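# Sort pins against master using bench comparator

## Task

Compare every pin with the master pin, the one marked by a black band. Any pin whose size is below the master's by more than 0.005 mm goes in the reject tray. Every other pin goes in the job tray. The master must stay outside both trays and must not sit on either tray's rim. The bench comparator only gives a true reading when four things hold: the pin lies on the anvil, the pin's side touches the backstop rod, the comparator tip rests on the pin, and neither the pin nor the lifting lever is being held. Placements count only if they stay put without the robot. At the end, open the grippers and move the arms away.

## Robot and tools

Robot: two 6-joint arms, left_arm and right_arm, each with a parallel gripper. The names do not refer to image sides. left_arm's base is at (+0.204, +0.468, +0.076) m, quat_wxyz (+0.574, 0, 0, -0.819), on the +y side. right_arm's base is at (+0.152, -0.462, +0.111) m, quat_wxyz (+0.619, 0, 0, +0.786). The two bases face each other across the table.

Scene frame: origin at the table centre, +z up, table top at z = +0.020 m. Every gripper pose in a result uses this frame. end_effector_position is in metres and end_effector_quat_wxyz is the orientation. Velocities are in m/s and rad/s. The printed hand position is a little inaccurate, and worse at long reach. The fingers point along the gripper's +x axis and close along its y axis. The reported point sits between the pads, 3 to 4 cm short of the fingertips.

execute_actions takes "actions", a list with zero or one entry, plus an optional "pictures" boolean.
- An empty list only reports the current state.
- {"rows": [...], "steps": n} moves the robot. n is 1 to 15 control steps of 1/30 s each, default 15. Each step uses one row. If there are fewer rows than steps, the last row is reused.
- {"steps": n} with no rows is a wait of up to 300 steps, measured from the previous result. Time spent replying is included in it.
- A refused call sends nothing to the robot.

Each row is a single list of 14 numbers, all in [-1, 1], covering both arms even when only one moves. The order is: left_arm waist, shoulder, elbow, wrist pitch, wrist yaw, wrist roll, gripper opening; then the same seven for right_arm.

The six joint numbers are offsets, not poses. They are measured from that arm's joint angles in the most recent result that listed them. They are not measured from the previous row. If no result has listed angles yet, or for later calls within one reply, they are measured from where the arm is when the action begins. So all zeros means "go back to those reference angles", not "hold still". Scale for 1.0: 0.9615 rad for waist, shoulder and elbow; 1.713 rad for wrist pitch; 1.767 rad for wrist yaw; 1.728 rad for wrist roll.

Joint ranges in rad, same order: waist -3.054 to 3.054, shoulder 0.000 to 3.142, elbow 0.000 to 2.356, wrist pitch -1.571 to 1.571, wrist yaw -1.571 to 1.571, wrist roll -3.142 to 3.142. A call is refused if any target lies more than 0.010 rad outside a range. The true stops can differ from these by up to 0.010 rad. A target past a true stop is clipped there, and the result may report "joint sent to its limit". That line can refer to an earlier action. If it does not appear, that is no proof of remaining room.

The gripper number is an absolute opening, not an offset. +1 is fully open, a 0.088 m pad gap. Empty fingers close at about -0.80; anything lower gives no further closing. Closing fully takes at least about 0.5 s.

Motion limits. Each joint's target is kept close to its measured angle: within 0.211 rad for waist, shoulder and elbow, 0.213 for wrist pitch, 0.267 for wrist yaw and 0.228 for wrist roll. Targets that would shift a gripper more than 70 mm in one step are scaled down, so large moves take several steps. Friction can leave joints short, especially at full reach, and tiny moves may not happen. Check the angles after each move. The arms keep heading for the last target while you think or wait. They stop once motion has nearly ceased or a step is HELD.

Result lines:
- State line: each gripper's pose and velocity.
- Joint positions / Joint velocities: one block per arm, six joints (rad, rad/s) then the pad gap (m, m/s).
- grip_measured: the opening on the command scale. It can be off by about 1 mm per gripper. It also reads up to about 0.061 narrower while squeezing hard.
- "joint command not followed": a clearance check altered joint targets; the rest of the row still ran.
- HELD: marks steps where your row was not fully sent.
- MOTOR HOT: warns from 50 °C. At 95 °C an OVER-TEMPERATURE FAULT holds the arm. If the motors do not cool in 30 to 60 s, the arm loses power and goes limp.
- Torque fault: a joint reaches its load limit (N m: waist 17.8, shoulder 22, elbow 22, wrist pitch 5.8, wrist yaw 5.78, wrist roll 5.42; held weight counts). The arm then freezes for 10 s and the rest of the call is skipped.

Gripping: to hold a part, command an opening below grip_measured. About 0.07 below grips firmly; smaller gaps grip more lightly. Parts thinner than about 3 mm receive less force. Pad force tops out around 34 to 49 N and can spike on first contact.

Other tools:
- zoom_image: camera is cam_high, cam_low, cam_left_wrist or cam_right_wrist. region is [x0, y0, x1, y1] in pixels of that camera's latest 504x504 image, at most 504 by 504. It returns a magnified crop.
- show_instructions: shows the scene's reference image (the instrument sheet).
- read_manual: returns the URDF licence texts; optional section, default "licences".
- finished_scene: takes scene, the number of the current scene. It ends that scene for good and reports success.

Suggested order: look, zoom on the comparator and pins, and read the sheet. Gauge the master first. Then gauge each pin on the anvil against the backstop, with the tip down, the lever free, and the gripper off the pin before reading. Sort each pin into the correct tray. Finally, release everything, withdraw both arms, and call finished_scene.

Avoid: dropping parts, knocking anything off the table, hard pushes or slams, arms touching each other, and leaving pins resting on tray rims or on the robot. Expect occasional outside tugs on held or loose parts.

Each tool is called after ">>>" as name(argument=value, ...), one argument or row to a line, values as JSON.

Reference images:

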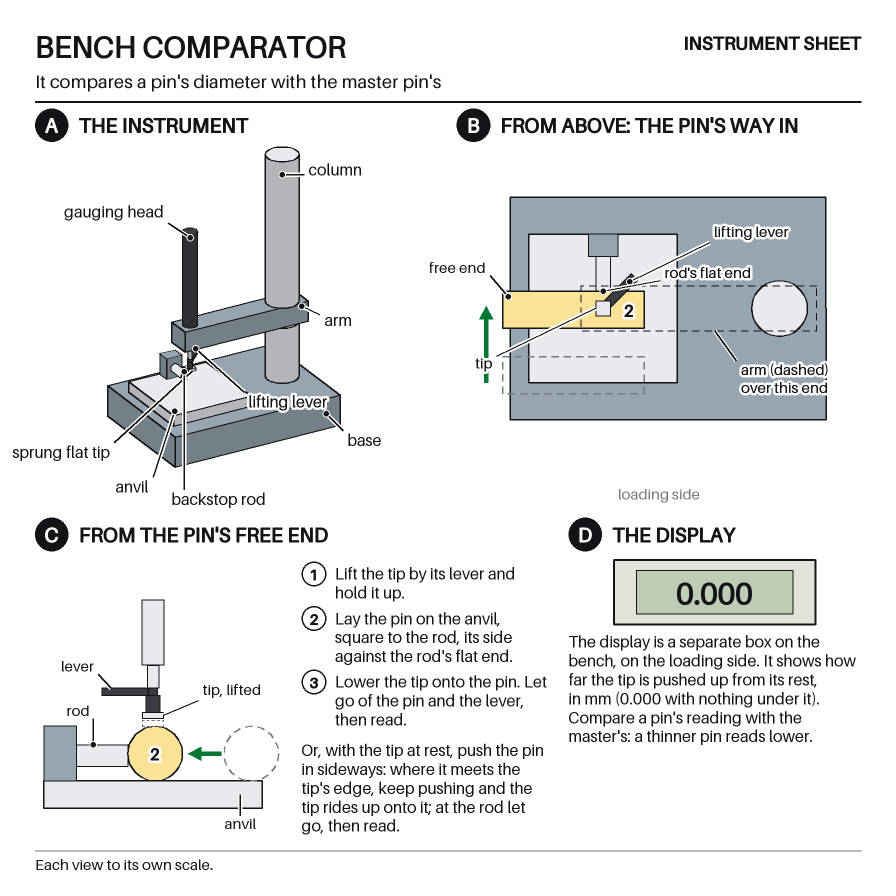

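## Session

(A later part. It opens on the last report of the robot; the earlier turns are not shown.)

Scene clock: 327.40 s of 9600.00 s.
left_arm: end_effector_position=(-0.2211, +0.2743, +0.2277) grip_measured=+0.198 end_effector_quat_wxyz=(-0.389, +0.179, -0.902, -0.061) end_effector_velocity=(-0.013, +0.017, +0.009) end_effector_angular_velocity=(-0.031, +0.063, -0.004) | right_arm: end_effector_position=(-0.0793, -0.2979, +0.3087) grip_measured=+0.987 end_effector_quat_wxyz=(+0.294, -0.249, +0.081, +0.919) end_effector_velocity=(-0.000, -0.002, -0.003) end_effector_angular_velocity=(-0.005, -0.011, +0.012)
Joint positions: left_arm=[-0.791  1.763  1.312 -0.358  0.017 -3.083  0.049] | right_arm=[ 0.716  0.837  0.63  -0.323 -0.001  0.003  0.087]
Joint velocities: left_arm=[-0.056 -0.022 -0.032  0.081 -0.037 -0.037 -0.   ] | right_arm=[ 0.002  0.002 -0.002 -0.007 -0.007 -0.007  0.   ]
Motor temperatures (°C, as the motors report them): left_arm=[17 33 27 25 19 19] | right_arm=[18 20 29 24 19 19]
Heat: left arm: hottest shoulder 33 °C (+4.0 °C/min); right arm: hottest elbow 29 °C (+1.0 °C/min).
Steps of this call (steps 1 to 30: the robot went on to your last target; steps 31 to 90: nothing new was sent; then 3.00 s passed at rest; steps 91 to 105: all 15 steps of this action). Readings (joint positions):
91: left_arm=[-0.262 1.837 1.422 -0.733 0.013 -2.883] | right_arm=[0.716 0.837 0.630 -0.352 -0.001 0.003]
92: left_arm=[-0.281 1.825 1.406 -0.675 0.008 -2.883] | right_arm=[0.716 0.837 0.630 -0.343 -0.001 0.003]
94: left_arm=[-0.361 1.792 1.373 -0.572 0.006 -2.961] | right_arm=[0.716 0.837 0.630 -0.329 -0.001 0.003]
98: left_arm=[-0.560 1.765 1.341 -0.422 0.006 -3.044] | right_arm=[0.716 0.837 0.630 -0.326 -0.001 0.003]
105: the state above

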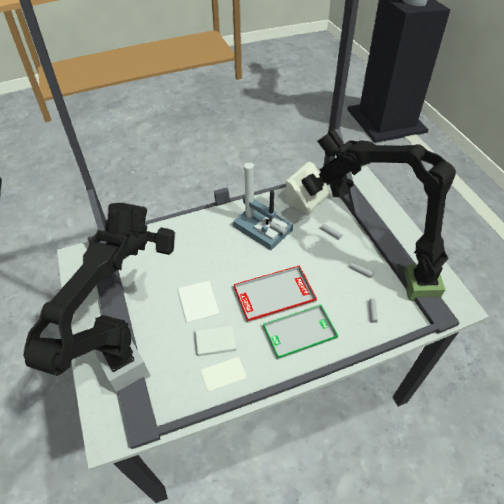

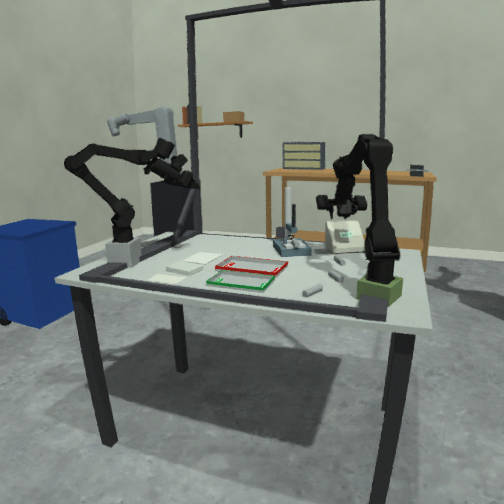

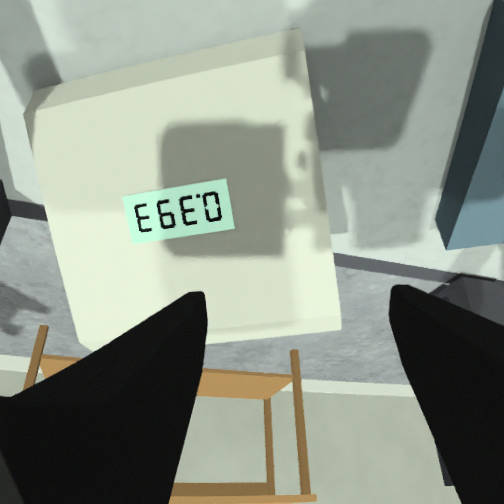

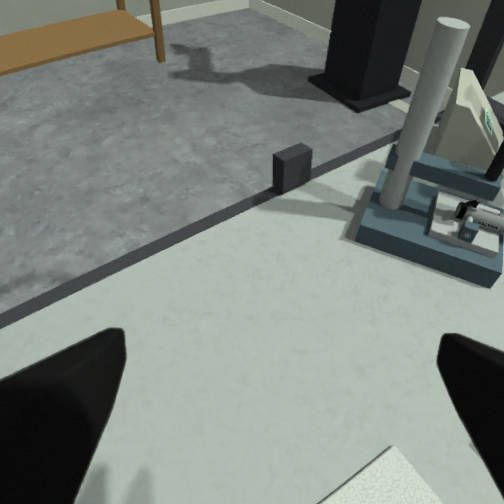

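>>> execute_actions(
  actions=[
    {"rows":[[0,0,0,-0.1,0,0.03,0.2,0,0,0,0,0,0,1],[0.05,0.03,0,-0.17,0,0.06,0.2,0,0,0,0,0,0,1],[0.12,0.07,0.02,-0.17,0,0.1,0.2,0,0,0,0,0,0,1],[0.2,0.11,0.04,-0.17,0,0.116,0.1,0,0,0,0,0,0,1],[0.28,0.15,0.07,-0.17,0,0.116,0,0,0,0,0,0,0,1],[0.355,0.195,0.095,-0.17,0,0.116,-0.1,0,0,0,0,0,0,1],[0.355,0.195,0.095,-0.17,0,0.116,-0.1,0,0,0,0,0,0,1],[0.355,0.195,0.095,-0.17,0,0.116,-0.1,0,0,0,0,0,0,1],[0.355,0.24,0.18,-0.18,0,0.116,-0.1,0,0,0,0,0,0,1],[0.355,0.3,0.27,-0.19,0,0.116,-0.1,0,0,0,0,0,0,1],[0.355,0.37,0.36,-0.2,0,0.116,-0.1,0,0,0,0,0,0,1],[0.355,0.44,0.44,-0.21,0,0.116,-0.1,0,0,0,0,0,0,1],[0.355,0.5,0.485,-0.214,0,0.116,-0.1,0,0,0,0,0,0,1]],"steps":15},
  ],
  pictures=false,
)

>>> execute_actions(
  actions=[
    {"steps":12},
  ],
)

Scene clock: 342.57 s of 9600.00 s.
left_arm: end_effector_position=(-0.1541, +0.1140, +0.1380) grip_measured=-0.094 end_effector_quat_wxyz=(-0.542, +0.247, -0.795, -0.114) end_effector_velocity=(-0.123, -0.071, -0.134) end_effector_angular_velocity=(+0.166, -0.161, -0.080) | right_arm: end_effector_position=(-0.0793, -0.2979, +0.3087) grip_measured=+0.987 end_effector_quat_wxyz=(+0.294, -0.249, +0.081, +0.919) end_effector_velocity=(+0.004, +0.002, -0.003) end_effector_angular_velocity=(+0.010, -0.016, -0.018)
Joint positions: left_arm=[-0.44   2.184  1.716 -0.696  0.015 -2.889  0.034] | right_arm=[ 0.716  0.837  0.63  -0.323 -0.001  0.003  0.087]
Joint velocities: left_arm=[-0.071  0.838  0.891 -0.286  0.007  0.007 -0.002] | right_arm=[-0.002 -0.007 -0.007 -0.007  0.022 -0.007 -0.   ]
Motor temperatures (°C, as the motors report them): left_arm=[17 32 26 25 19 19] | right_arm=[18 20 30 25 19 19]
Heat: left arm: hottest shoulder 32 °C (-5.1 °C/min); right arm: hottest elbow 30 °C (+2.0 °C/min).
Steps of this call (steps 1 to 15: the robot went on to your last target; steps 16 to 90: nothing new was sent; then 11.67 s passed at rest; steps 91 to 105: all 15 steps of this action). Readings (joint positions):
91: left_arm=[-0.782 1.759 1.313 -0.380 0.017 -3.078] | right_arm=[0.716 0.837 0.630 -0.323 -0.001 0.003]
92: left_arm=[-0.780 1.761 1.317 -0.446 0.017 -3.051] | right_arm=[0.716 0.837 0.630 -0.323 -0.001 0.003]
94: left_arm=[-0.741 1.781 1.324 -0.564 0.020 -2.975] | right_arm=[0.716 0.837 0.630 -0.323 -0.001 0.003]
98: left_arm=[-0.564 1.891 1.366 -0.615 0.020 -2.915] | right_arm=[0.716 0.837 0.630 -0.323 -0.001 0.003]
105: the state above

Scene clock: 342.97 s of 9600.00 s.
left_arm: end_effector_position=(-0.1618, +0.1127, +0.1284) grip_measured=-0.098 end_effector_quat_wxyz=(-0.551, +0.240, -0.791, -0.116) end_effector_velocity=(+0.003, +0.004, -0.001) end_effector_angular_velocity=(+0.013, -0.019, +0.007) | right_arm: end_effector_position=(-0.0793, -0.2979, +0.3087) grip_measured=+0.987 end_effector_quat_wxyz=(+0.294, -0.249, +0.081, +0.919) end_effector_velocity=(-0.000, -0.003, -0.002) end_effector_angular_velocity=(-0.008, -0.003, +0.020)
Joint positions: left_arm=[-0.448  2.235  1.77  -0.721  0.015 -2.887  0.034] | right_arm=[ 0.716  0.837  0.63  -0.323 -0.001  0.003  0.087]
Joint velocities: left_arm=[-0.002 -0.002 -0.002 -0.022 -0.007 -0.007 -0.   ] | right_arm=[-0.002 -0.002 -0.002 -0.007 -0.022 -0.007 -0.   ]
Motor temperatures (°C, as the motors report them): left_arm=[17 32 26 25 19 19] | right_arm=[18 20 30 25 19 19]
Heat: left arm: hottest shoulder 32 °C (-5.0 °C/min); right arm: hottest elbow 30 °C (+2.0 °C/min).
Steps of this call (steps 1 to 12: the robot went on to your last target). Readings (joint positions):
1: left_arm=[-0.442 2.205 1.737 -0.706 0.015 -2.888] | right_arm=[0.716 0.837 0.630 -0.323 -0.001 0.003]
2: left_arm=[-0.445 2.218 1.746 -0.715 0.015 -2.888] | right_arm=[0.716 0.837 0.630 -0.323 -0.001 0.003]
4: left_arm=[-0.448 2.231 1.754 -0.720 0.015 -2.888] | right_arm=[0.716 0.837 0.630 -0.323 -0.001 0.003]
8: left_arm=[-0.448 2.235 1.764 -0.721 0.015 -2.888] | right_arm=[0.716 0.837 0.630 -0.323 -0.001 0.003]
12: the state above

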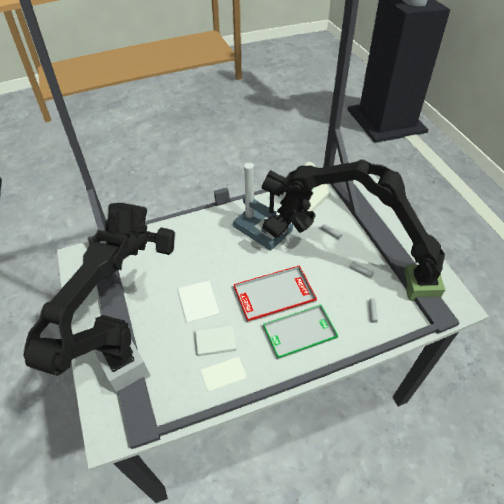

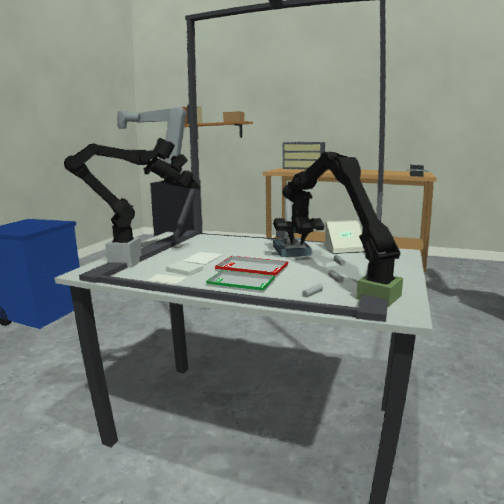

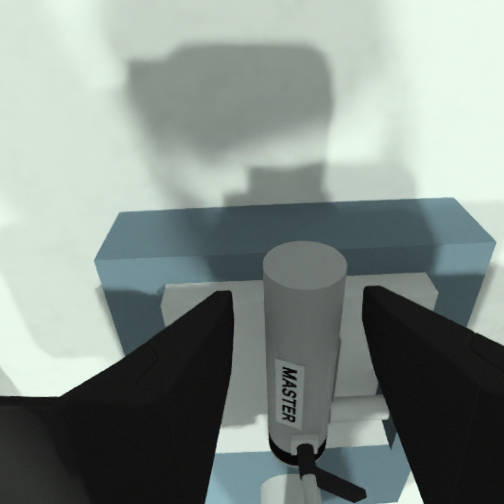

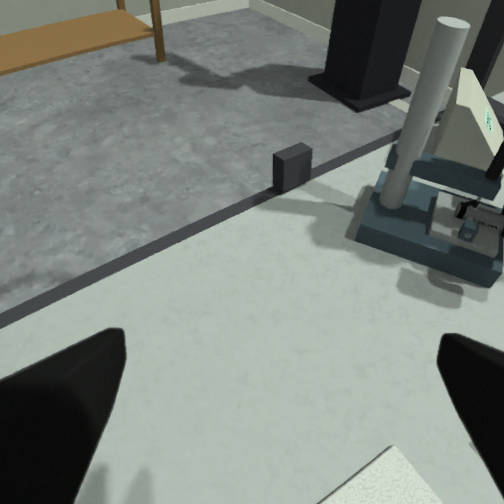

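>>> execute_actions(
  actions=[
    {"rows":[[0,0.03,0.055,-0.012,0,0,-0.1,0,0,0,0,0,0,1],[0,0.03,0.055,-0.012,0,0,-0.1,0,0,0,0,0,0,1],[0,0.03,0.055,-0.012,0,0,-0.1,0,0,0,0,0,0,1],[0,0.03,0.055,-0.012,0,0,-0.75,0,0,0,0,0,0,1],[0,0.03,0.055,-0.012,0,0,-0.75,0,0,0,0,0,0,1],[0,0.03,0.055,-0.012,0,0,-0.75,0,0,0,0,0,0,1],[0,0.03,0.055,-0.012,0,0,-0.75,0,0,0,0,0,0,1],[0,0.03,0.055,-0.012,0,0,-0.75,0,0,0,0,0,0,1],[0,0.03,0.055,-0.012,0,0,-0.75,0,0,0,0,0,0,1],[-0.02,0.03,0.055,-0.012,0,-0.01,-0.75,0,0,0,0,0,0,1],[-0.04,0.03,0.055,-0.012,0,-0.02,-0.75,0,0,0,0,0,0,1],[-0.06,0.03,0.06,-0.012,0,-0.03,-0.75,0,0,0,0,0,0,1]],"steps":15},
  ],
)

Scene clock: 354.00 s of 9600.00 s.
left_arm: end_effector_position=(-0.1800, +0.1220, +0.1336) grip_measured=-0.483 end_effector_quat_wxyz=(-0.545, +0.238, -0.795, -0.118) end_effector_velocity=(-0.102, +0.113, +0.001) end_effector_angular_velocity=(+0.019, +0.012, -0.190) | right_arm: end_effector_position=(-0.0793, -0.2979, +0.3087) grip_measured=+0.987 end_effector_quat_wxyz=(+0.294, -0.249, +0.081, +0.919) end_effector_velocity=(+0.001, -0.001, -0.002) end_effector_angular_velocity=(-0.002, -0.007, +0.008)
Joint positions: left_arm=[-0.487  2.252  1.816 -0.741  0.011 -2.927  0.015] | right_arm=[ 0.716  0.837  0.63  -0.323 -0.001  0.003  0.087]
Joint velocities: left_arm=[-0.3    0.002  0.007 -0.007 -0.022 -0.11  -0.   ] | right_arm=[-0.002 -0.002 -0.002 -0.007 -0.007 -0.007 -0.   ]
Motor temperatures (°C, as the motors report them): left_arm=[17 32 27 23 19 19] | right_arm=[18 20 30 26 19 19]
Heat: left arm: hottest shoulder 32 °C (+0.0 °C/min); right arm: hottest elbow 30 °C (+2.0 °C/min).
Steps of this call (steps 1 to 30: the robot went on to your last target; steps 31 to 90: nothing new was sent; then 7.53 s passed at rest; steps 91 to 105: all 15 steps of this action). Readings (joint positions):
91: left_arm=[-0.448 2.239 1.778 -0.731 0.015 -2.887] | right_arm=[0.716 0.837 0.630 -0.323 -0.001 0.003]
92: left_arm=[-0.448 2.244 1.789 -0.734 0.015 -2.887] | right_arm=[0.716 0.837 0.630 -0.323 -0.001 0.003]
94: left_arm=[-0.448 2.250 1.803 -0.734 0.015 -2.887] | right_arm=[0.716 0.837 0.630 -0.323 -0.001 0.003]
98: left_arm=[-0.449 2.251 1.812 -0.741 0.016 -2.887] | right_arm=[0.716 0.837 0.630 -0.323 -0.001 0.003]
105: the state above

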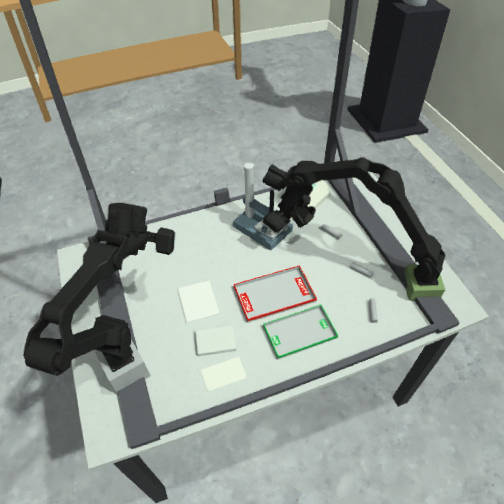

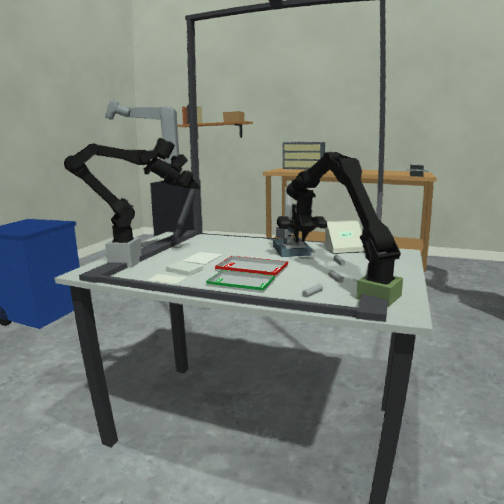

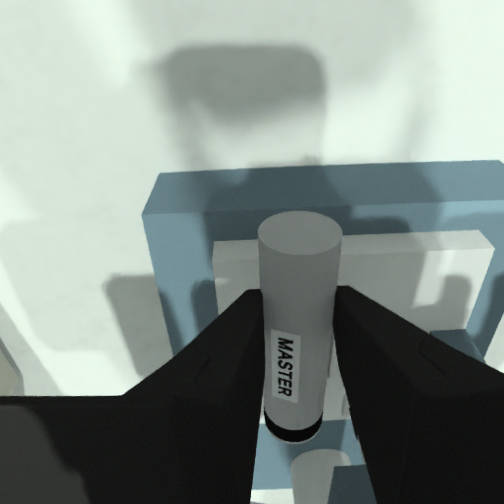

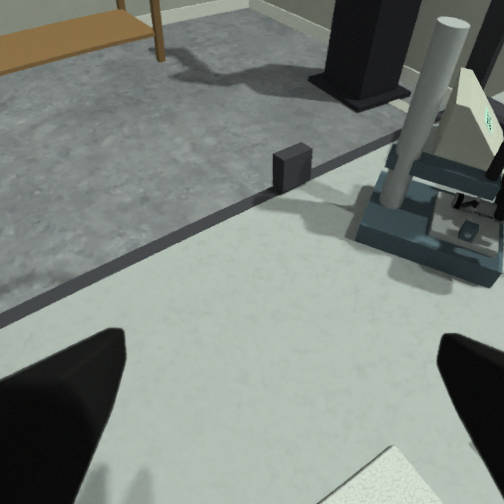

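>>> execute_actions(
  actions=[
    {"rows":[[-0.045,-0.06,0,0,0,0,-0.75,0,0,0,0,0,0,1],[-0.045,-0.13,-0.08,0.01,0,0,-0.75,0,0,0,0,0,0,1],[-0.045,-0.22,-0.22,0.04,0,0,-0.75,0,0,0,0,0,0,1],[-0.045,-0.31,-0.37,0.07,0,0,-0.75,0,0,0,0,0,0,1],[-0.045,-0.39,-0.52,0.095,0,0,-0.75,0,0,0,0,0,0,1],[-0.045,-0.463,-0.664,0.117,0,0,-0.75,0,0,0,0,0,0,1],[-0.045,-0.463,-0.664,0.117,0,0,-0.75,0,0,0,0,0,0,1],[-0.045,-0.463,-0.7,0.14,0,0,-0.75,0,0,0,0,0,0,1],[-0.045,-0.46,-0.77,0.18,0,0,-0.75,0,0,0,0,0,0,1],[-0.045,-0.455,-0.83,0.22,0,0,-0.75,0,0,0,0,0,0,1],[-0.045,-0.45,-0.89,0.26,0,0,-0.75,0,0,0,0,0,0,1],[-0.045,-0.447,-0.95,0.29,0,0,-0.75,0,0,0,0,0,0,1]],"steps":15},
  ],
  pictures=false,
)

>>> execute_actions(
  actions=[
    {"steps":12},
  ],
)

Scene clock: 365.03 s of 9600.00 s.
left_arm: end_effector_position=(-0.1081, +0.2108, +0.1143) grip_measured=-0.483 end_effector_quat_wxyz=(-0.505, +0.236, -0.825, -0.090) end_effector_velocity=(+0.387, +0.324, -0.578) end_effector_angular_velocity=(+1.021, -1.225, -0.012) | right_arm: end_effector_position=(-0.0793, -0.2979, +0.3087) grip_measured=+0.987 end_effector_quat_wxyz=(+0.294, -0.249, +0.081, +0.919) end_effector_velocity=(+0.002, +0.001, -0.002) end_effector_angular_velocity=(+0.014, -0.019, +0.002)
Joint positions: left_arm=[-0.53   1.814  1.033 -0.287  0.011 -2.932  0.015] | right_arm=[ 0.716  0.837  0.63  -0.323 -0.001  0.003  0.087]
Joint velocities: left_arm=[-0.002  0.159 -1.692  0.256  0.007  0.007  0.   ] | right_arm=[-0.002 -0.002 -0.002 -0.007  0.007 -0.022 -0.   ]
Motor temperatures (°C, as the motors report them): left_arm=[17 32 27 23 19 19] | right_arm=[18 20 30 26 19 19]
Heat: left arm: hottest shoulder 32 °C (+0.0 °C/min); right arm: hottest elbow 30 °C (+1.0 °C/min).
Steps of this call (steps 1 to 30: the robot went on to your last target; steps 31 to 90: nothing new was sent; then 7.53 s passed at rest; steps 91 to 105: all 15 steps of this action). Readings (joint positions):
91: left_arm=[-0.510 2.247 1.816 -0.741 0.011 -2.934] | right_arm=[0.716 0.837 0.630 -0.323 -0.001 0.003]
92: left_arm=[-0.512 2.232 1.802 -0.732 0.011 -2.934] | right_arm=[0.716 0.837 0.630 -0.323 -0.001 0.003]
94: left_arm=[-0.520 2.150 1.690 -0.689 0.011 -2.934] | right_arm=[0.716 0.837 0.630 -0.323 -0.001 0.003]
98: left_arm=[-0.530 1.920 1.424 -0.566 0.011 -2.932] | right_arm=[0.716 0.837 0.630 -0.323 -0.001 0.003]
105: the state above

Scene clock: 365.43 s of 9600.00 s.
left_arm: end_effector_position=(-0.0844, +0.2306, +0.0810) grip_measured=-0.458 end_effector_quat_wxyz=(-0.536, +0.226, -0.807, -0.103) end_effector_velocity=(-0.001, +0.002, +0.001) end_effector_angular_velocity=(+0.008, +0.015, +0.015) | right_arm: end_effector_position=(-0.0793, -0.2979, +0.3087) grip_measured=+0.987 end_effector_quat_wxyz=(+0.294, -0.249, +0.081, +0.919) end_effector_velocity=(+0.002, +0.000, +0.002) end_effector_angular_velocity=(+0.004, +0.000, +0.003)
Joint positions: left_arm=[-0.53   1.821  0.919 -0.245  0.012 -2.931  0.017] | right_arm=[ 0.716  0.837  0.63  -0.323 -0.001  0.003  0.087]
Joint velocities: left_arm=[-0.002 -0.007 -0.007  0.007  0.007 -0.022 -0.   ] | right_arm=[-0.007 -0.007  0.002 -0.007 -0.007 -0.007 -0.   ]
Motor temperatures (°C, as the motors report them): left_arm=[17 32 27 23 19 19] | right_arm=[18 20 30 26 19 19]
Heat: left arm: hottest shoulder 32 °C (+0.0 °C/min); right arm: hottest elbow 30 °C (+1.0 °C/min).
Steps of this call (steps 1 to 12: the robot went on to your last target). Readings (joint positions):
1: left_arm=[-0.530 1.820 0.984 -0.284 0.011 -2.932] | right_arm=[0.716 0.837 0.630 -0.323 -0.001 0.003]
2: left_arm=[-0.530 1.826 0.946 -0.268 0.012 -2.931] | right_arm=[0.716 0.837 0.630 -0.323 -0.001 0.003]
4: left_arm=[-0.530 1.822 0.928 -0.253 0.012 -2.931] | right_arm=[0.716 0.837 0.630 -0.323 -0.001 0.003]
8: left_arm=[-0.530 1.822 0.920 -0.246 0.012 -2.931] | right_arm=[0.716 0.837 0.630 -0.323 -0.001 0.003]
12: the state above

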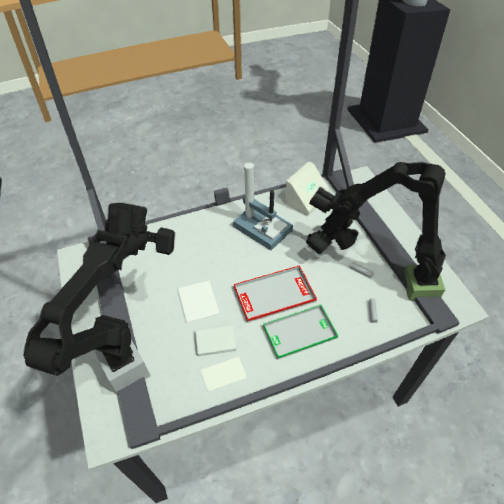

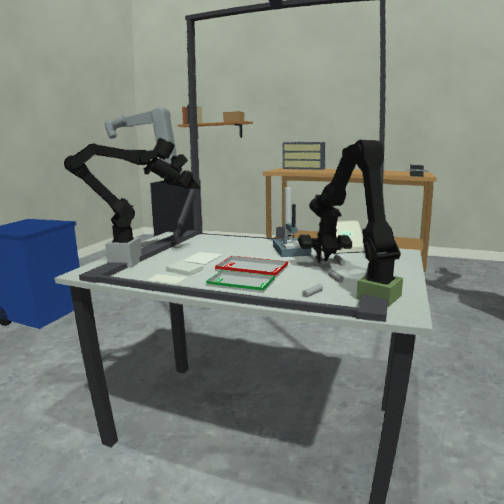

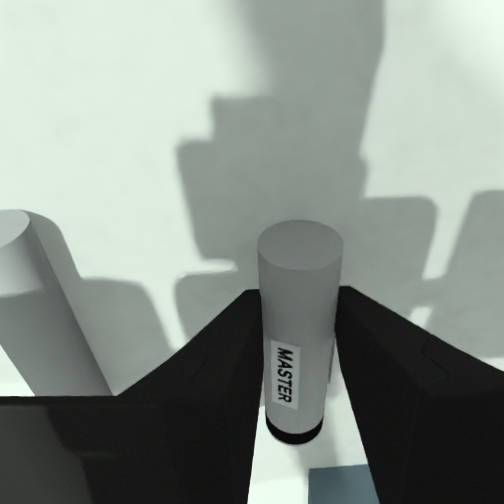

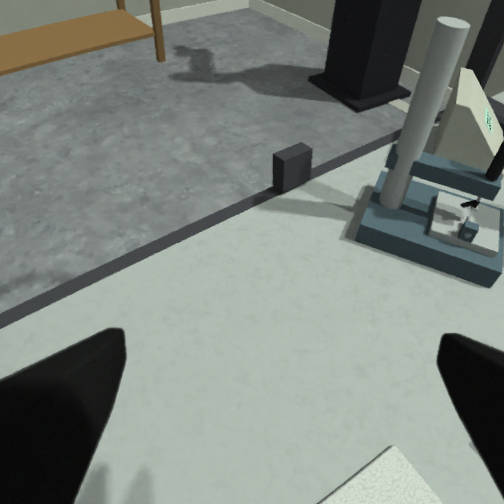

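>>> execute_actions(
  actions=[
    {"rows":[[0,0,0,0,0,0,0.1,0,0,0,0,0,0,1],[0,0,0,0,0,0,0.1,0,0,0,0,0,0,1],[0,0,0,0,0,0,0.1,0,0,0,0,0,0,1],[0,0,0,0,0,0,0.1,0,0,0,0,0,0,1],[0,0,0,0,0,0,0.1,0,0,0,0,0,0,1],[0,0,0.06,-0.03,0,0,0.2,0,0,0,0,0,0,1],[0,0,0.12,-0.07,0,0,0.2,0,0,0,0,0,0,1],[0,-0.01,0.17,-0.1,0,0,0.2,0,0,0,0,0,0,1],[-0.08,-0.01,0.17,-0.1,0,-0.02,0.2,0,0,0,0,0,0,1],[-0.16,-0.01,0.17,-0.1,0,-0.04,0.2,0,0,0,0,0,0,1],[-0.24,-0.01,0.17,-0.1,0,-0.05,0.2,0,0,0,0,0,0,1]],"steps":15},
  ],
)

Scene clock: 376.57 s of 9600.00 s.
left_arm: end_effector_position=(-0.1512, +0.2908, +0.1189) grip_measured=+0.194 end_effector_quat_wxyz=(-0.534, +0.153, -0.828, -0.072) end_effector_velocity=(-0.055, +0.193, -0.017) end_effector_angular_velocity=(+0.113, -0.150, -0.383) | right_arm: end_effector_position=(-0.0793, -0.2979, +0.3087) grip_measured=+0.987 end_effector_quat_wxyz=(+0.294, -0.249, +0.081, +0.919) end_effector_velocity=(+0.000, -0.002, -0.001) end_effector_angular_velocity=(-0.010, +0.004, +0.005)
Joint positions: left_arm=[-0.755  1.812  1.081 -0.405  0.015 -3.004  0.048] | right_arm=[ 0.716  0.837  0.63  -0.323 -0.001  0.003  0.087]
Joint velocities: left_arm=[-0.505 -0.002 -0.002 -0.183 -0.022 -0.125  0.003] | right_arm=[ 0.002 -0.007 -0.002 -0.007 -0.007  0.007 -0.   ]
Motor temperatures (°C, as the motors report them): left_arm=[17 31 26 22 19 19] | right_arm=[18 20 31 27 19 19]
Heat: left arm: hottest shoulder 31 °C (-2.0 °C/min); right arm: hottest elbow 31 °C (+2.0 °C/min).
Steps of this call (steps 1 to 30: the robot went on to your last target; steps 31 to 90: nothing new was sent; then 7.63 s passed at rest; steps 91 to 105: all 15 steps of this action). Readings (joint positions):
91: left_arm=[-0.530 1.821 0.918 -0.244 0.012 -2.931] | right_arm=[0.716 0.837 0.630 -0.323 -0.001 0.003]
92: left_arm=[-0.530 1.821 0.918 -0.244 0.012 -2.931] | right_arm=[0.716 0.837 0.630 -0.323 -0.001 0.003]
94: left_arm=[-0.530 1.821 0.918 -0.244 0.012 -2.931] | right_arm=[0.716 0.837 0.630 -0.323 -0.001 0.003]
98: left_arm=[-0.530 1.822 0.978 -0.335 0.012 -2.931] | right_arm=[0.716 0.837 0.630 -0.323 -0.001 0.003]
105: the state above

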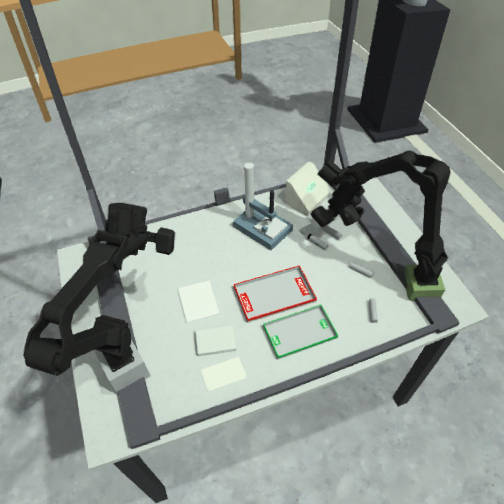

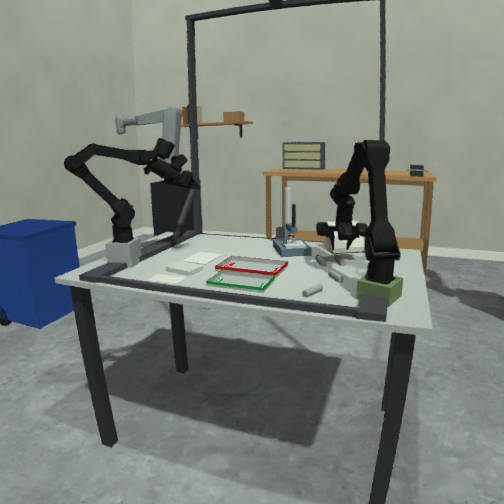

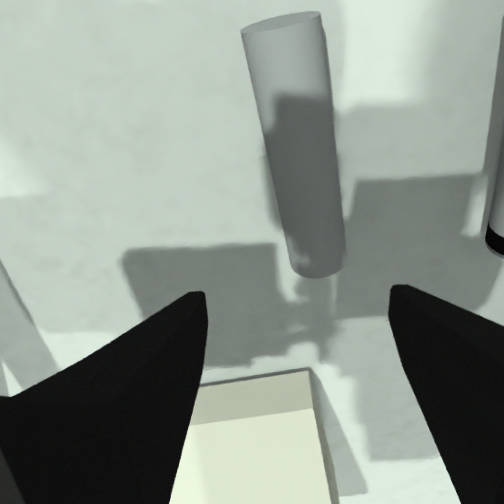

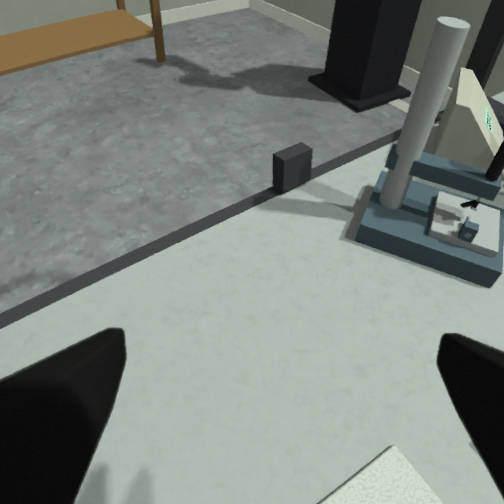

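>>> execute_actions(
  actions=[
    {"rows":[[-0.005,-0.06,-0.07,0,0,-0.04,0.2,0,0,0,0,0,0,1],[-0.005,-0.12,-0.14,0.005,0,-0.07,0.2,0,0,0,0,0,0,1],[-0.005,-0.16,-0.205,0.011,0,-0.07,0.2,0,0,0,0,0,0,1],[-0.005,-0.16,-0.205,0.011,0,-0.07,0.2,0,0,0,0,0,0,1],[-0.005,-0.16,-0.205,0.011,0,-0.07,0.2,0,0,0,0,0,0,1],[-0.005,-0.14,-0.23,0.035,0,-0.07,0.2,0,0,0,0,0,0,1],[-0.005,-0.12,-0.25,0.055,0,-0.07,0.2,0,0,0,0,0,0,1],[-0.005,-0.095,-0.27,0.08,0,-0.07,0.2,0,0,0,0,0,0,1],[-0.005,-0.072,-0.295,0.101,0,-0.07,0.2,0,0,0,0,0,0,1]],"steps":15},
  ],
)

Scene clock: 390.43 s of 9600.00 s.
left_arm: end_effector_position=(-0.1017, +0.3190, +0.0759) grip_measured=+0.198 end_effector_quat_wxyz=(-0.543, +0.178, -0.812, -0.122) end_effector_velocity=(-0.015, -0.013, +0.006) end_effector_angular_velocity=(-0.077, +0.085, +0.018) | right_arm: end_effector_position=(-0.0793, -0.2979, +0.3087) grip_measured=+0.987 end_effector_quat_wxyz=(+0.294, -0.249, +0.081, +0.919) end_effector_velocity=(+0.001, -0.001, -0.002) end_effector_angular_velocity=(-0.012, -0.000, +0.000)
Joint positions: left_arm=[-0.763  1.739  0.802 -0.244  0.015 -3.12   0.049] | right_arm=[ 0.716  0.837  0.63  -0.323 -0.001  0.003  0.087]
Joint velocities: left_arm=[-0.002 -0.002 -0.017  0.125 -0.037 -0.007 -0.   ] | right_arm=[-0.002 -0.002 -0.002 -0.007 -0.007  0.007 -0.   ]
Motor temperatures (°C, as the motors report them): left_arm=[17 30 26 22 19 19] | right_arm=[18 20 31 27 19 19]
Heat: left arm: hottest shoulder 30 °C (-2.0 °C/min); right arm: hottest elbow 31 °C (+2.0 °C/min).
Steps of this call (steps 1 to 15: the robot went on to your last target; steps 16 to 90: nothing new was sent; then 10.37 s passed at rest; steps 91 to 105: all 15 steps of this action). Readings (joint positions):
91: left_arm=[-0.763 1.804 1.071 -0.407 0.015 -3.028] | right_arm=[0.716 0.837 0.630 -0.323 -0.001 0.003]
92: left_arm=[-0.763 1.783 1.044 -0.398 0.015 -3.056] | right_arm=[0.716 0.837 0.630 -0.323 -0.001 0.003]
94: left_arm=[-0.763 1.717 0.962 -0.399 0.015 -3.093] | right_arm=[0.716 0.837 0.630 -0.323 -0.001 0.003]
98: left_arm=[-0.763 1.686 0.875 -0.331 0.015 -3.115] | right_arm=[0.716 0.837 0.630 -0.323 -0.001 0.003]
105: the state above

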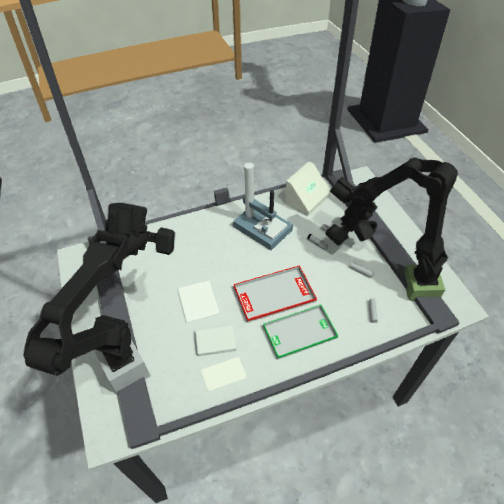

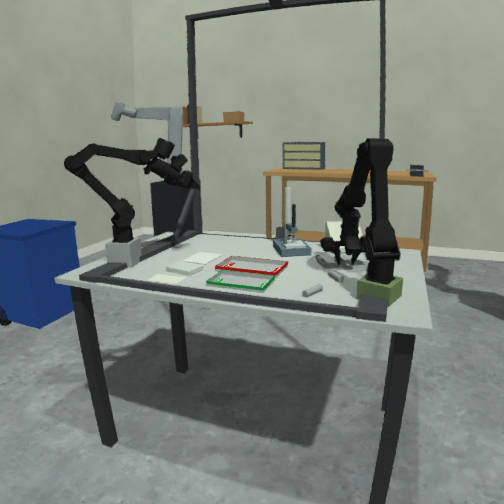

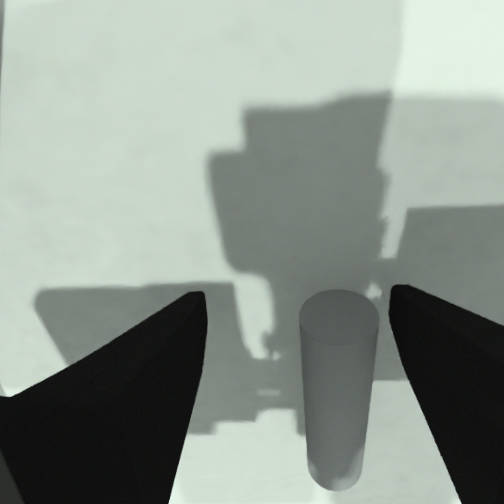

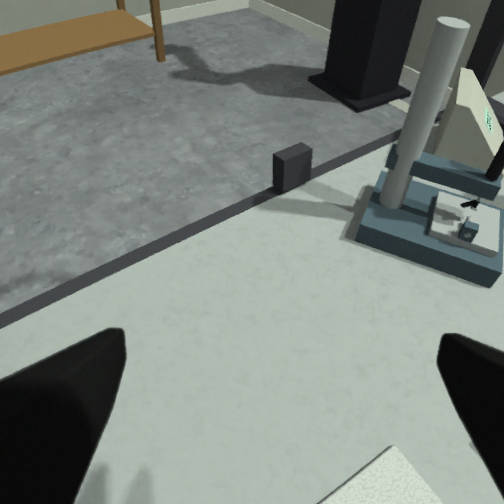

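>>> execute_actions(
  actions=[
    {"rows":[[0.015,0.01,0.04,0,0,0,0.2,0,0,0,0,0,0,1],[0.03,0.04,0.07,-0.005,0,0,0.2,0,0,0,0,0,0,1],[0.037,0.077,0.105,-0.01,0,0,0.2,0,0,0,0,0,0,1],[0.037,0.077,0.105,-0.01,0,0,0.2,0,0,0,0,0,0,1],[0.037,0.077,0.105,-0.01,0,0,0.2,0,0,0,0,0,0,1],[0.037,0.077,0.105,-0.01,0,0,0.2,0,0,0,0,0,0,1],[0.037,0.077,0.105,-0.01,0,0,-0.75,0,0,0,0,0,0,1]],"steps":15},
  ],
  pictures=false,
)

>>> execute_actions(
  actions=[
    {"steps":12},
  ],
)

Scene clock: 399.10 s of 9600.00 s.
left_arm: end_effector_position=(-0.1177, +0.2977, +0.0790) grip_measured=-0.422 end_effector_quat_wxyz=(-0.536, +0.192, -0.812, -0.130) end_effector_velocity=(+0.003, +0.002, -0.004) end_effector_angular_velocity=(+0.011, -0.013, -0.007) | right_arm: end_effector_position=(-0.0793, -0.2979, +0.3087) grip_measured=+0.987 end_effector_quat_wxyz=(+0.294, -0.249, +0.081, +0.919) end_effector_velocity=(-0.000, -0.003, -0.002) end_effector_angular_velocity=(+0.002, -0.011, +0.028)
Joint positions: left_arm=[-0.73   1.804  0.896 -0.26   0.015 -3.12   0.018] | right_arm=[ 0.716  0.837  0.63  -0.323 -0.001  0.003  0.087]
Joint velocities: left_arm=[ 0.002  0.007 -0.002 -0.007  0.007  0.007 -0.028] | right_arm=[-0.002 -0.002 -0.002 -0.007 -0.022 -0.022 -0.   ]
Motor temperatures (°C, as the motors report them): left_arm=[17 29 26 21 19 19] | right_arm=[18 20 31 27 19 19]
Heat: left arm: hottest shoulder 29 °C (-3.0 °C/min); right arm: hottest elbow 31 °C (+1.0 °C/min).
Steps of this call (steps 1 to 15: the robot went on to your last target; steps 16 to 90: nothing new was sent; then 5.17 s passed at rest; steps 91 to 105: all 15 steps of this action). Readings (joint positions):
91: left_arm=[-0.762 1.739 0.806 -0.236 0.015 -3.120] | right_arm=[0.716 0.837 0.630 -0.323 -0.001 0.003]
92: left_arm=[-0.758 1.746 0.817 -0.243 0.015 -3.120] | right_arm=[0.716 0.837 0.630 -0.323 -0.001 0.003]
94: left_arm=[-0.743 1.775 0.856 -0.250 0.015 -3.120] | right_arm=[0.716 0.837 0.630 -0.323 -0.001 0.003]
98: left_arm=[-0.730 1.799 0.892 -0.254 0.015 -3.120] | right_arm=[0.716 0.837 0.630 -0.323 -0.001 0.003]
105: the state above

Scene clock: 399.50 s of 9600.00 s.
left_arm: end_effector_position=(-0.1177, +0.2977, +0.0790) grip_measured=-0.460 end_effector_quat_wxyz=(-0.536, +0.192, -0.812, -0.130) end_effector_velocity=(+0.002, +0.001, -0.000) end_effector_angular_velocity=(+0.000, -0.008, +0.007) | right_arm: end_effector_position=(-0.0793, -0.2979, +0.3087) grip_measured=+0.987 end_effector_quat_wxyz=(+0.294, -0.249, +0.081, +0.919) end_effector_velocity=(+0.002, -0.002, -0.005) end_effector_angular_velocity=(-0.000, -0.027, +0.015)
Joint positions: left_arm=[-0.73   1.804  0.896 -0.26   0.015 -3.12   0.016] | right_arm=[ 0.716  0.837  0.63  -0.323 -0.001  0.003  0.087]
Joint velocities: left_arm=[-0.002 -0.002 -0.002 -0.007 -0.007 -0.007 -0.   ] | right_arm=[-0.002 -0.002 -0.002 -0.022 -0.007 -0.022 -0.   ]
Motor temperatures (°C, as the motors report them): left_arm=[17 29 26 21 19 19] | right_arm=[18 20 31 27 19 19]
Heat: left arm: hottest shoulder 29 °C (-3.0 °C/min); right arm: hottest elbow 31 °C (+1.0 °C/min).
Steps of this call (steps 1 to 12: the robot went on to your last target). Readings (joint positions):
1: left_arm=[-0.730 1.804 0.896 -0.260 0.015 -3.120] | right_arm=[0.716 0.837 0.630 -0.323 -0.001 0.003]
2: left_arm=[-0.730 1.804 0.896 -0.260 0.015 -3.120] | right_arm=[0.716 0.837 0.630 -0.323 -0.001 0.003]
4: left_arm=[-0.730 1.804 0.896 -0.260 0.015 -3.120] | right_arm=[0.716 0.837 0.630 -0.323 -0.001 0.003]
8: left_arm=[-0.730 1.804 0.896 -0.260 0.015 -3.120] | right_arm=[0.716 0.837 0.630 -0.323 -0.001 0.003]
12: the state above

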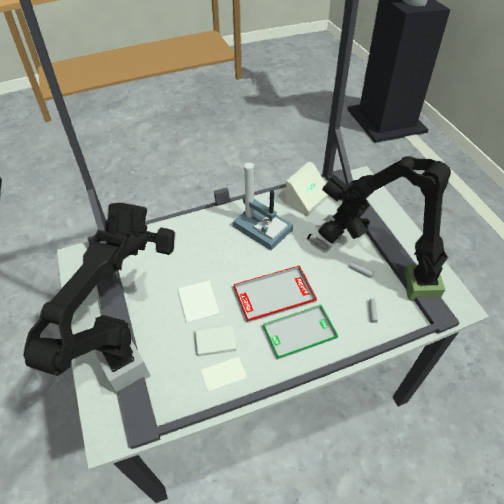

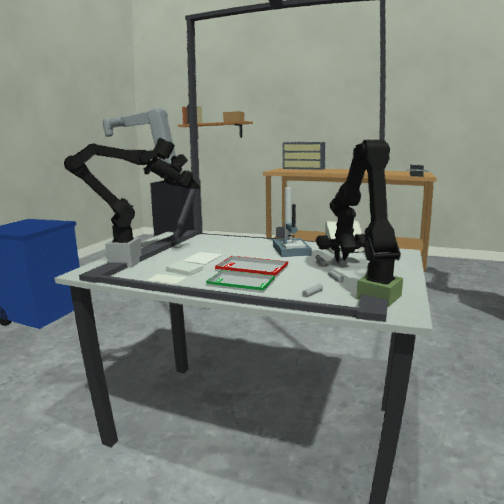

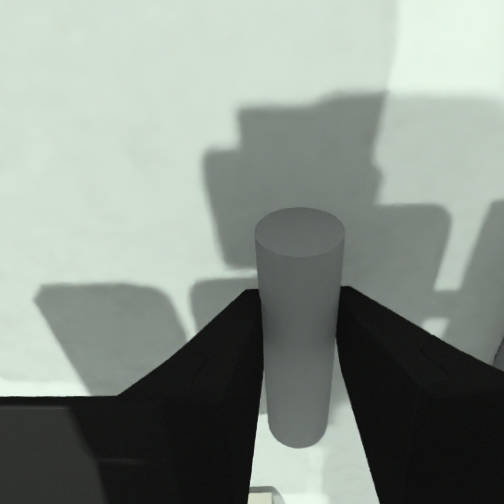

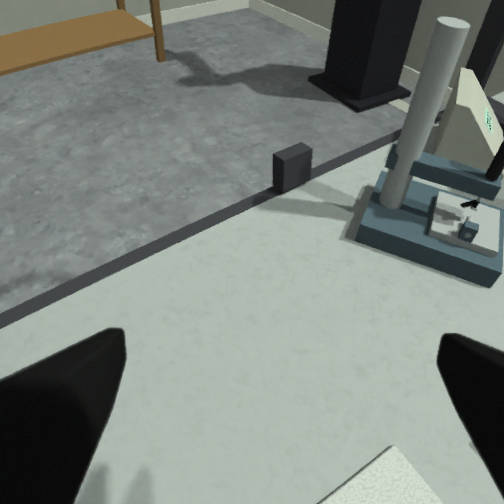

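>>> execute_actions(
  actions=[
    {"rows":[[0,-0.01,0.1,-0.06,0,0,-0.75,0,0,0,0,0,0,1],[0,-0.01,0.2,-0.12,0,0,-0.75,0,0,0,0,0,0,1],[0.05,0,0.293,-0.164,0,0.02,-0.75,0,0,0,0,0,0,1],[0.12,0,0.293,-0.164,0,0.05,-0.75,0,0,0,0,0,0,1],[0.18,0,0.293,-0.164,0,0.08,-0.75,0,0,0,0,0,0,1],[0.234,0,0.293,-0.164,0,0.107,-0.75,0,0,0,0,0,0,1],[0.234,0.05,0.4,-0.18,0,0.107,-0.75,0,0,0,0,0,0,1],[0.234,0.11,0.5,-0.2,0,0.107,-0.75,0,0,0,0,0,0,1],[0.234,0.17,0.6,-0.215,0,0.107,-0.75,0,0,0,0,0,0,1],[0.234,0.23,0.7,-0.23,0,0.107,-0.75,0,0,0,0,0,0,1],[0.234,0.3,0.79,-0.25,0,0.107,-0.75,0,0,0,0,0,0,1],[0.234,0.36,0.87,-0.265,0,0.107,-0.75,0,0,0,0,0,0,1],[0.234,0.412,0.94,-0.277,0,0.107,-0.75,0,0,0,0,0,0,1]],"steps":15},
  ],
  pictures=false,
)

>>> execute_actions(
  actions=[
    {"steps":15},
  ],
)

Scene clock: 411.33 s of 9600.00 s.
left_arm: end_effector_position=(-0.1659, +0.1429, +0.1398) grip_measured=-0.460 end_effector_quat_wxyz=(-0.545, +0.237, -0.795, -0.121) end_effector_velocity=(-0.219, -0.155, -0.097) end_effector_angular_velocity=(-0.050, +0.025, -0.092) | right_arm: end_effector_position=(-0.0793, -0.2979, +0.3087) grip_measured=+0.987 end_effector_quat_wxyz=(+0.294, -0.249, +0.081, +0.919) end_effector_velocity=(-0.002, -0.002, +0.001) end_effector_angular_velocity=(+0.000, +0.009, +0.020)
Joint positions: left_arm=[-0.5    2.15   1.675 -0.704  0.01  -2.943  0.016] | right_arm=[ 0.716  0.837  0.63  -0.323 -0.001  0.003  0.087]
Joint velocities: left_arm=[-0.061  1.096  1.331 -0.183 -0.007  0.037 -0.   ] | right_arm=[-0.002 -0.002 -0.002  0.007 -0.022 -0.007  0.   ]
Motor temperatures (°C, as the motors report them): left_arm=[17 28 26 21 19 19] | right_arm=[18 20 31 27 19 19]
Heat: left arm: hottest shoulder 28 °C (-4.0 °C/min); right arm: hottest elbow 31 °C (+1.0 °C/min).
Steps of this call (steps 1 to 15: the robot went on to your last target; steps 16 to 90: nothing new was sent; then 8.33 s passed at rest; steps 91 to 105: all 15 steps of this action). Readings (joint positions):
91: left_arm=[-0.730 1.804 0.911 -0.286 0.015 -3.120] | right_arm=[0.716 0.837 0.630 -0.323 -0.001 0.003]
92: left_arm=[-0.730 1.806 0.948 -0.350 0.015 -3.120] | right_arm=[0.716 0.837 0.630 -0.323 -0.001 0.003]
94: left_arm=[-0.712 1.813 1.042 -0.461 0.022 -3.094] | right_arm=[0.716 0.837 0.630 -0.323 -0.001 0.003]
98: left_arm=[-0.556 1.833 1.224 -0.554 0.016 -2.978] | right_arm=[0.716 0.837 0.630 -0.323 -0.001 0.003]
105: the state above

Scene clock: 411.83 s of 9600.00 s.
left_arm: end_effector_position=(-0.1829, +0.1310, +0.1491) grip_measured=-0.460 end_effector_quat_wxyz=(-0.535, +0.239, -0.803, -0.114) end_effector_velocity=(-0.000, +0.003, +0.002) end_effector_angular_velocity=(+0.014, +0.008, +0.015) | right_arm: end_effector_position=(-0.0793, -0.2979, +0.3087) grip_measured=+0.987 end_effector_quat_wxyz=(+0.294, -0.249, +0.081, +0.919) end_effector_velocity=(+0.003, -0.000, -0.005) end_effector_angular_velocity=(+0.006, -0.031, +0.002)
Joint positions: left_arm=[-0.504  2.203  1.789 -0.735  0.01  -2.941  0.016] | right_arm=[ 0.716  0.837  0.63  -0.323 -0.001  0.003  0.087]
Joint velocities: left_arm=[-0.002 -0.007 -0.002 -0.007  0.007 -0.022 -0.   ] | right_arm=[-0.002 -0.002 -0.002 -0.022  0.007 -0.022 -0.   ]
Motor temperatures (°C, as the motors report them): left_arm=[17 28 26 21 19 19] | right_arm=[18 20 31 27 19 19]
Heat: left arm: hottest shoulder 28 °C (-4.0 °C/min); right arm: hottest elbow 31 °C (+1.0 °C/min).
Steps of this call (steps 1 to 15: the robot went on to your last target). Readings (joint positions):
1: left_arm=[-0.501 2.179 1.709 -0.709 0.010 -2.942] | right_arm=[0.716 0.837 0.630 -0.323 -0.001 0.003]
2: left_arm=[-0.503 2.196 1.731 -0.718 0.010 -2.941] | right_arm=[0.716 0.837 0.630 -0.323 -0.001 0.003]
4: left_arm=[-0.504 2.203 1.755 -0.731 0.010 -2.941] | right_arm=[0.716 0.837 0.630 -0.323 -0.001 0.003]
8: left_arm=[-0.504 2.203 1.786 -0.731 0.010 -2.941] | right_arm=[0.716 0.837 0.630 -0.323 -0.001 0.003]
15: the state above

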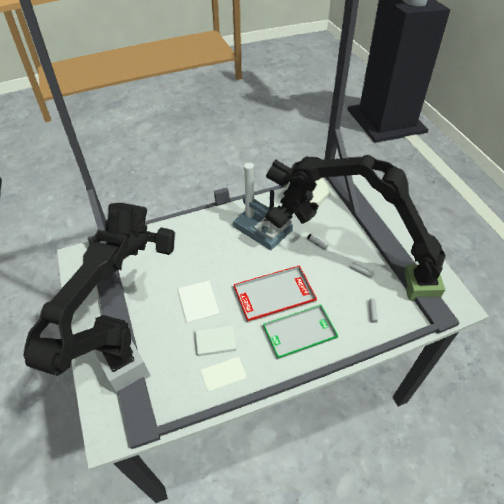

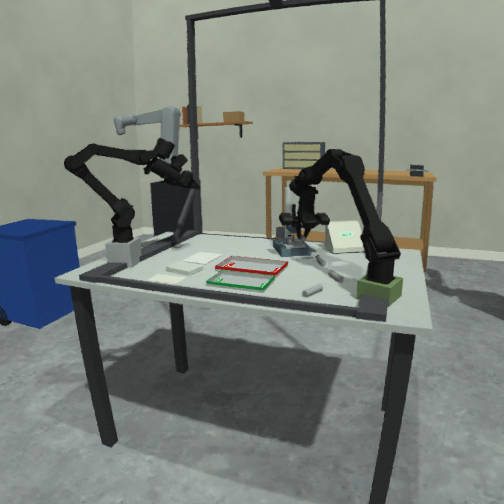

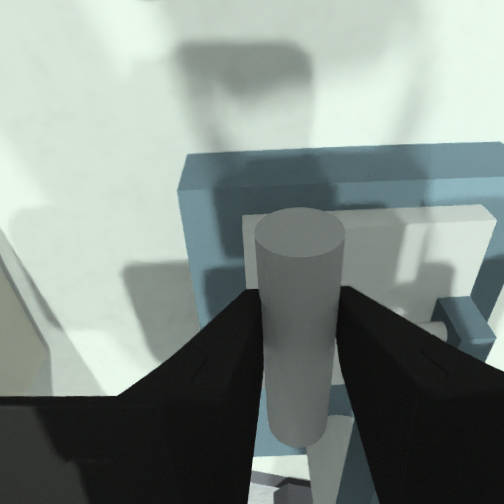

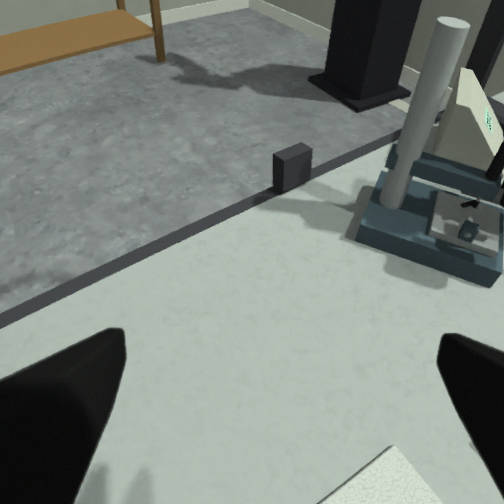

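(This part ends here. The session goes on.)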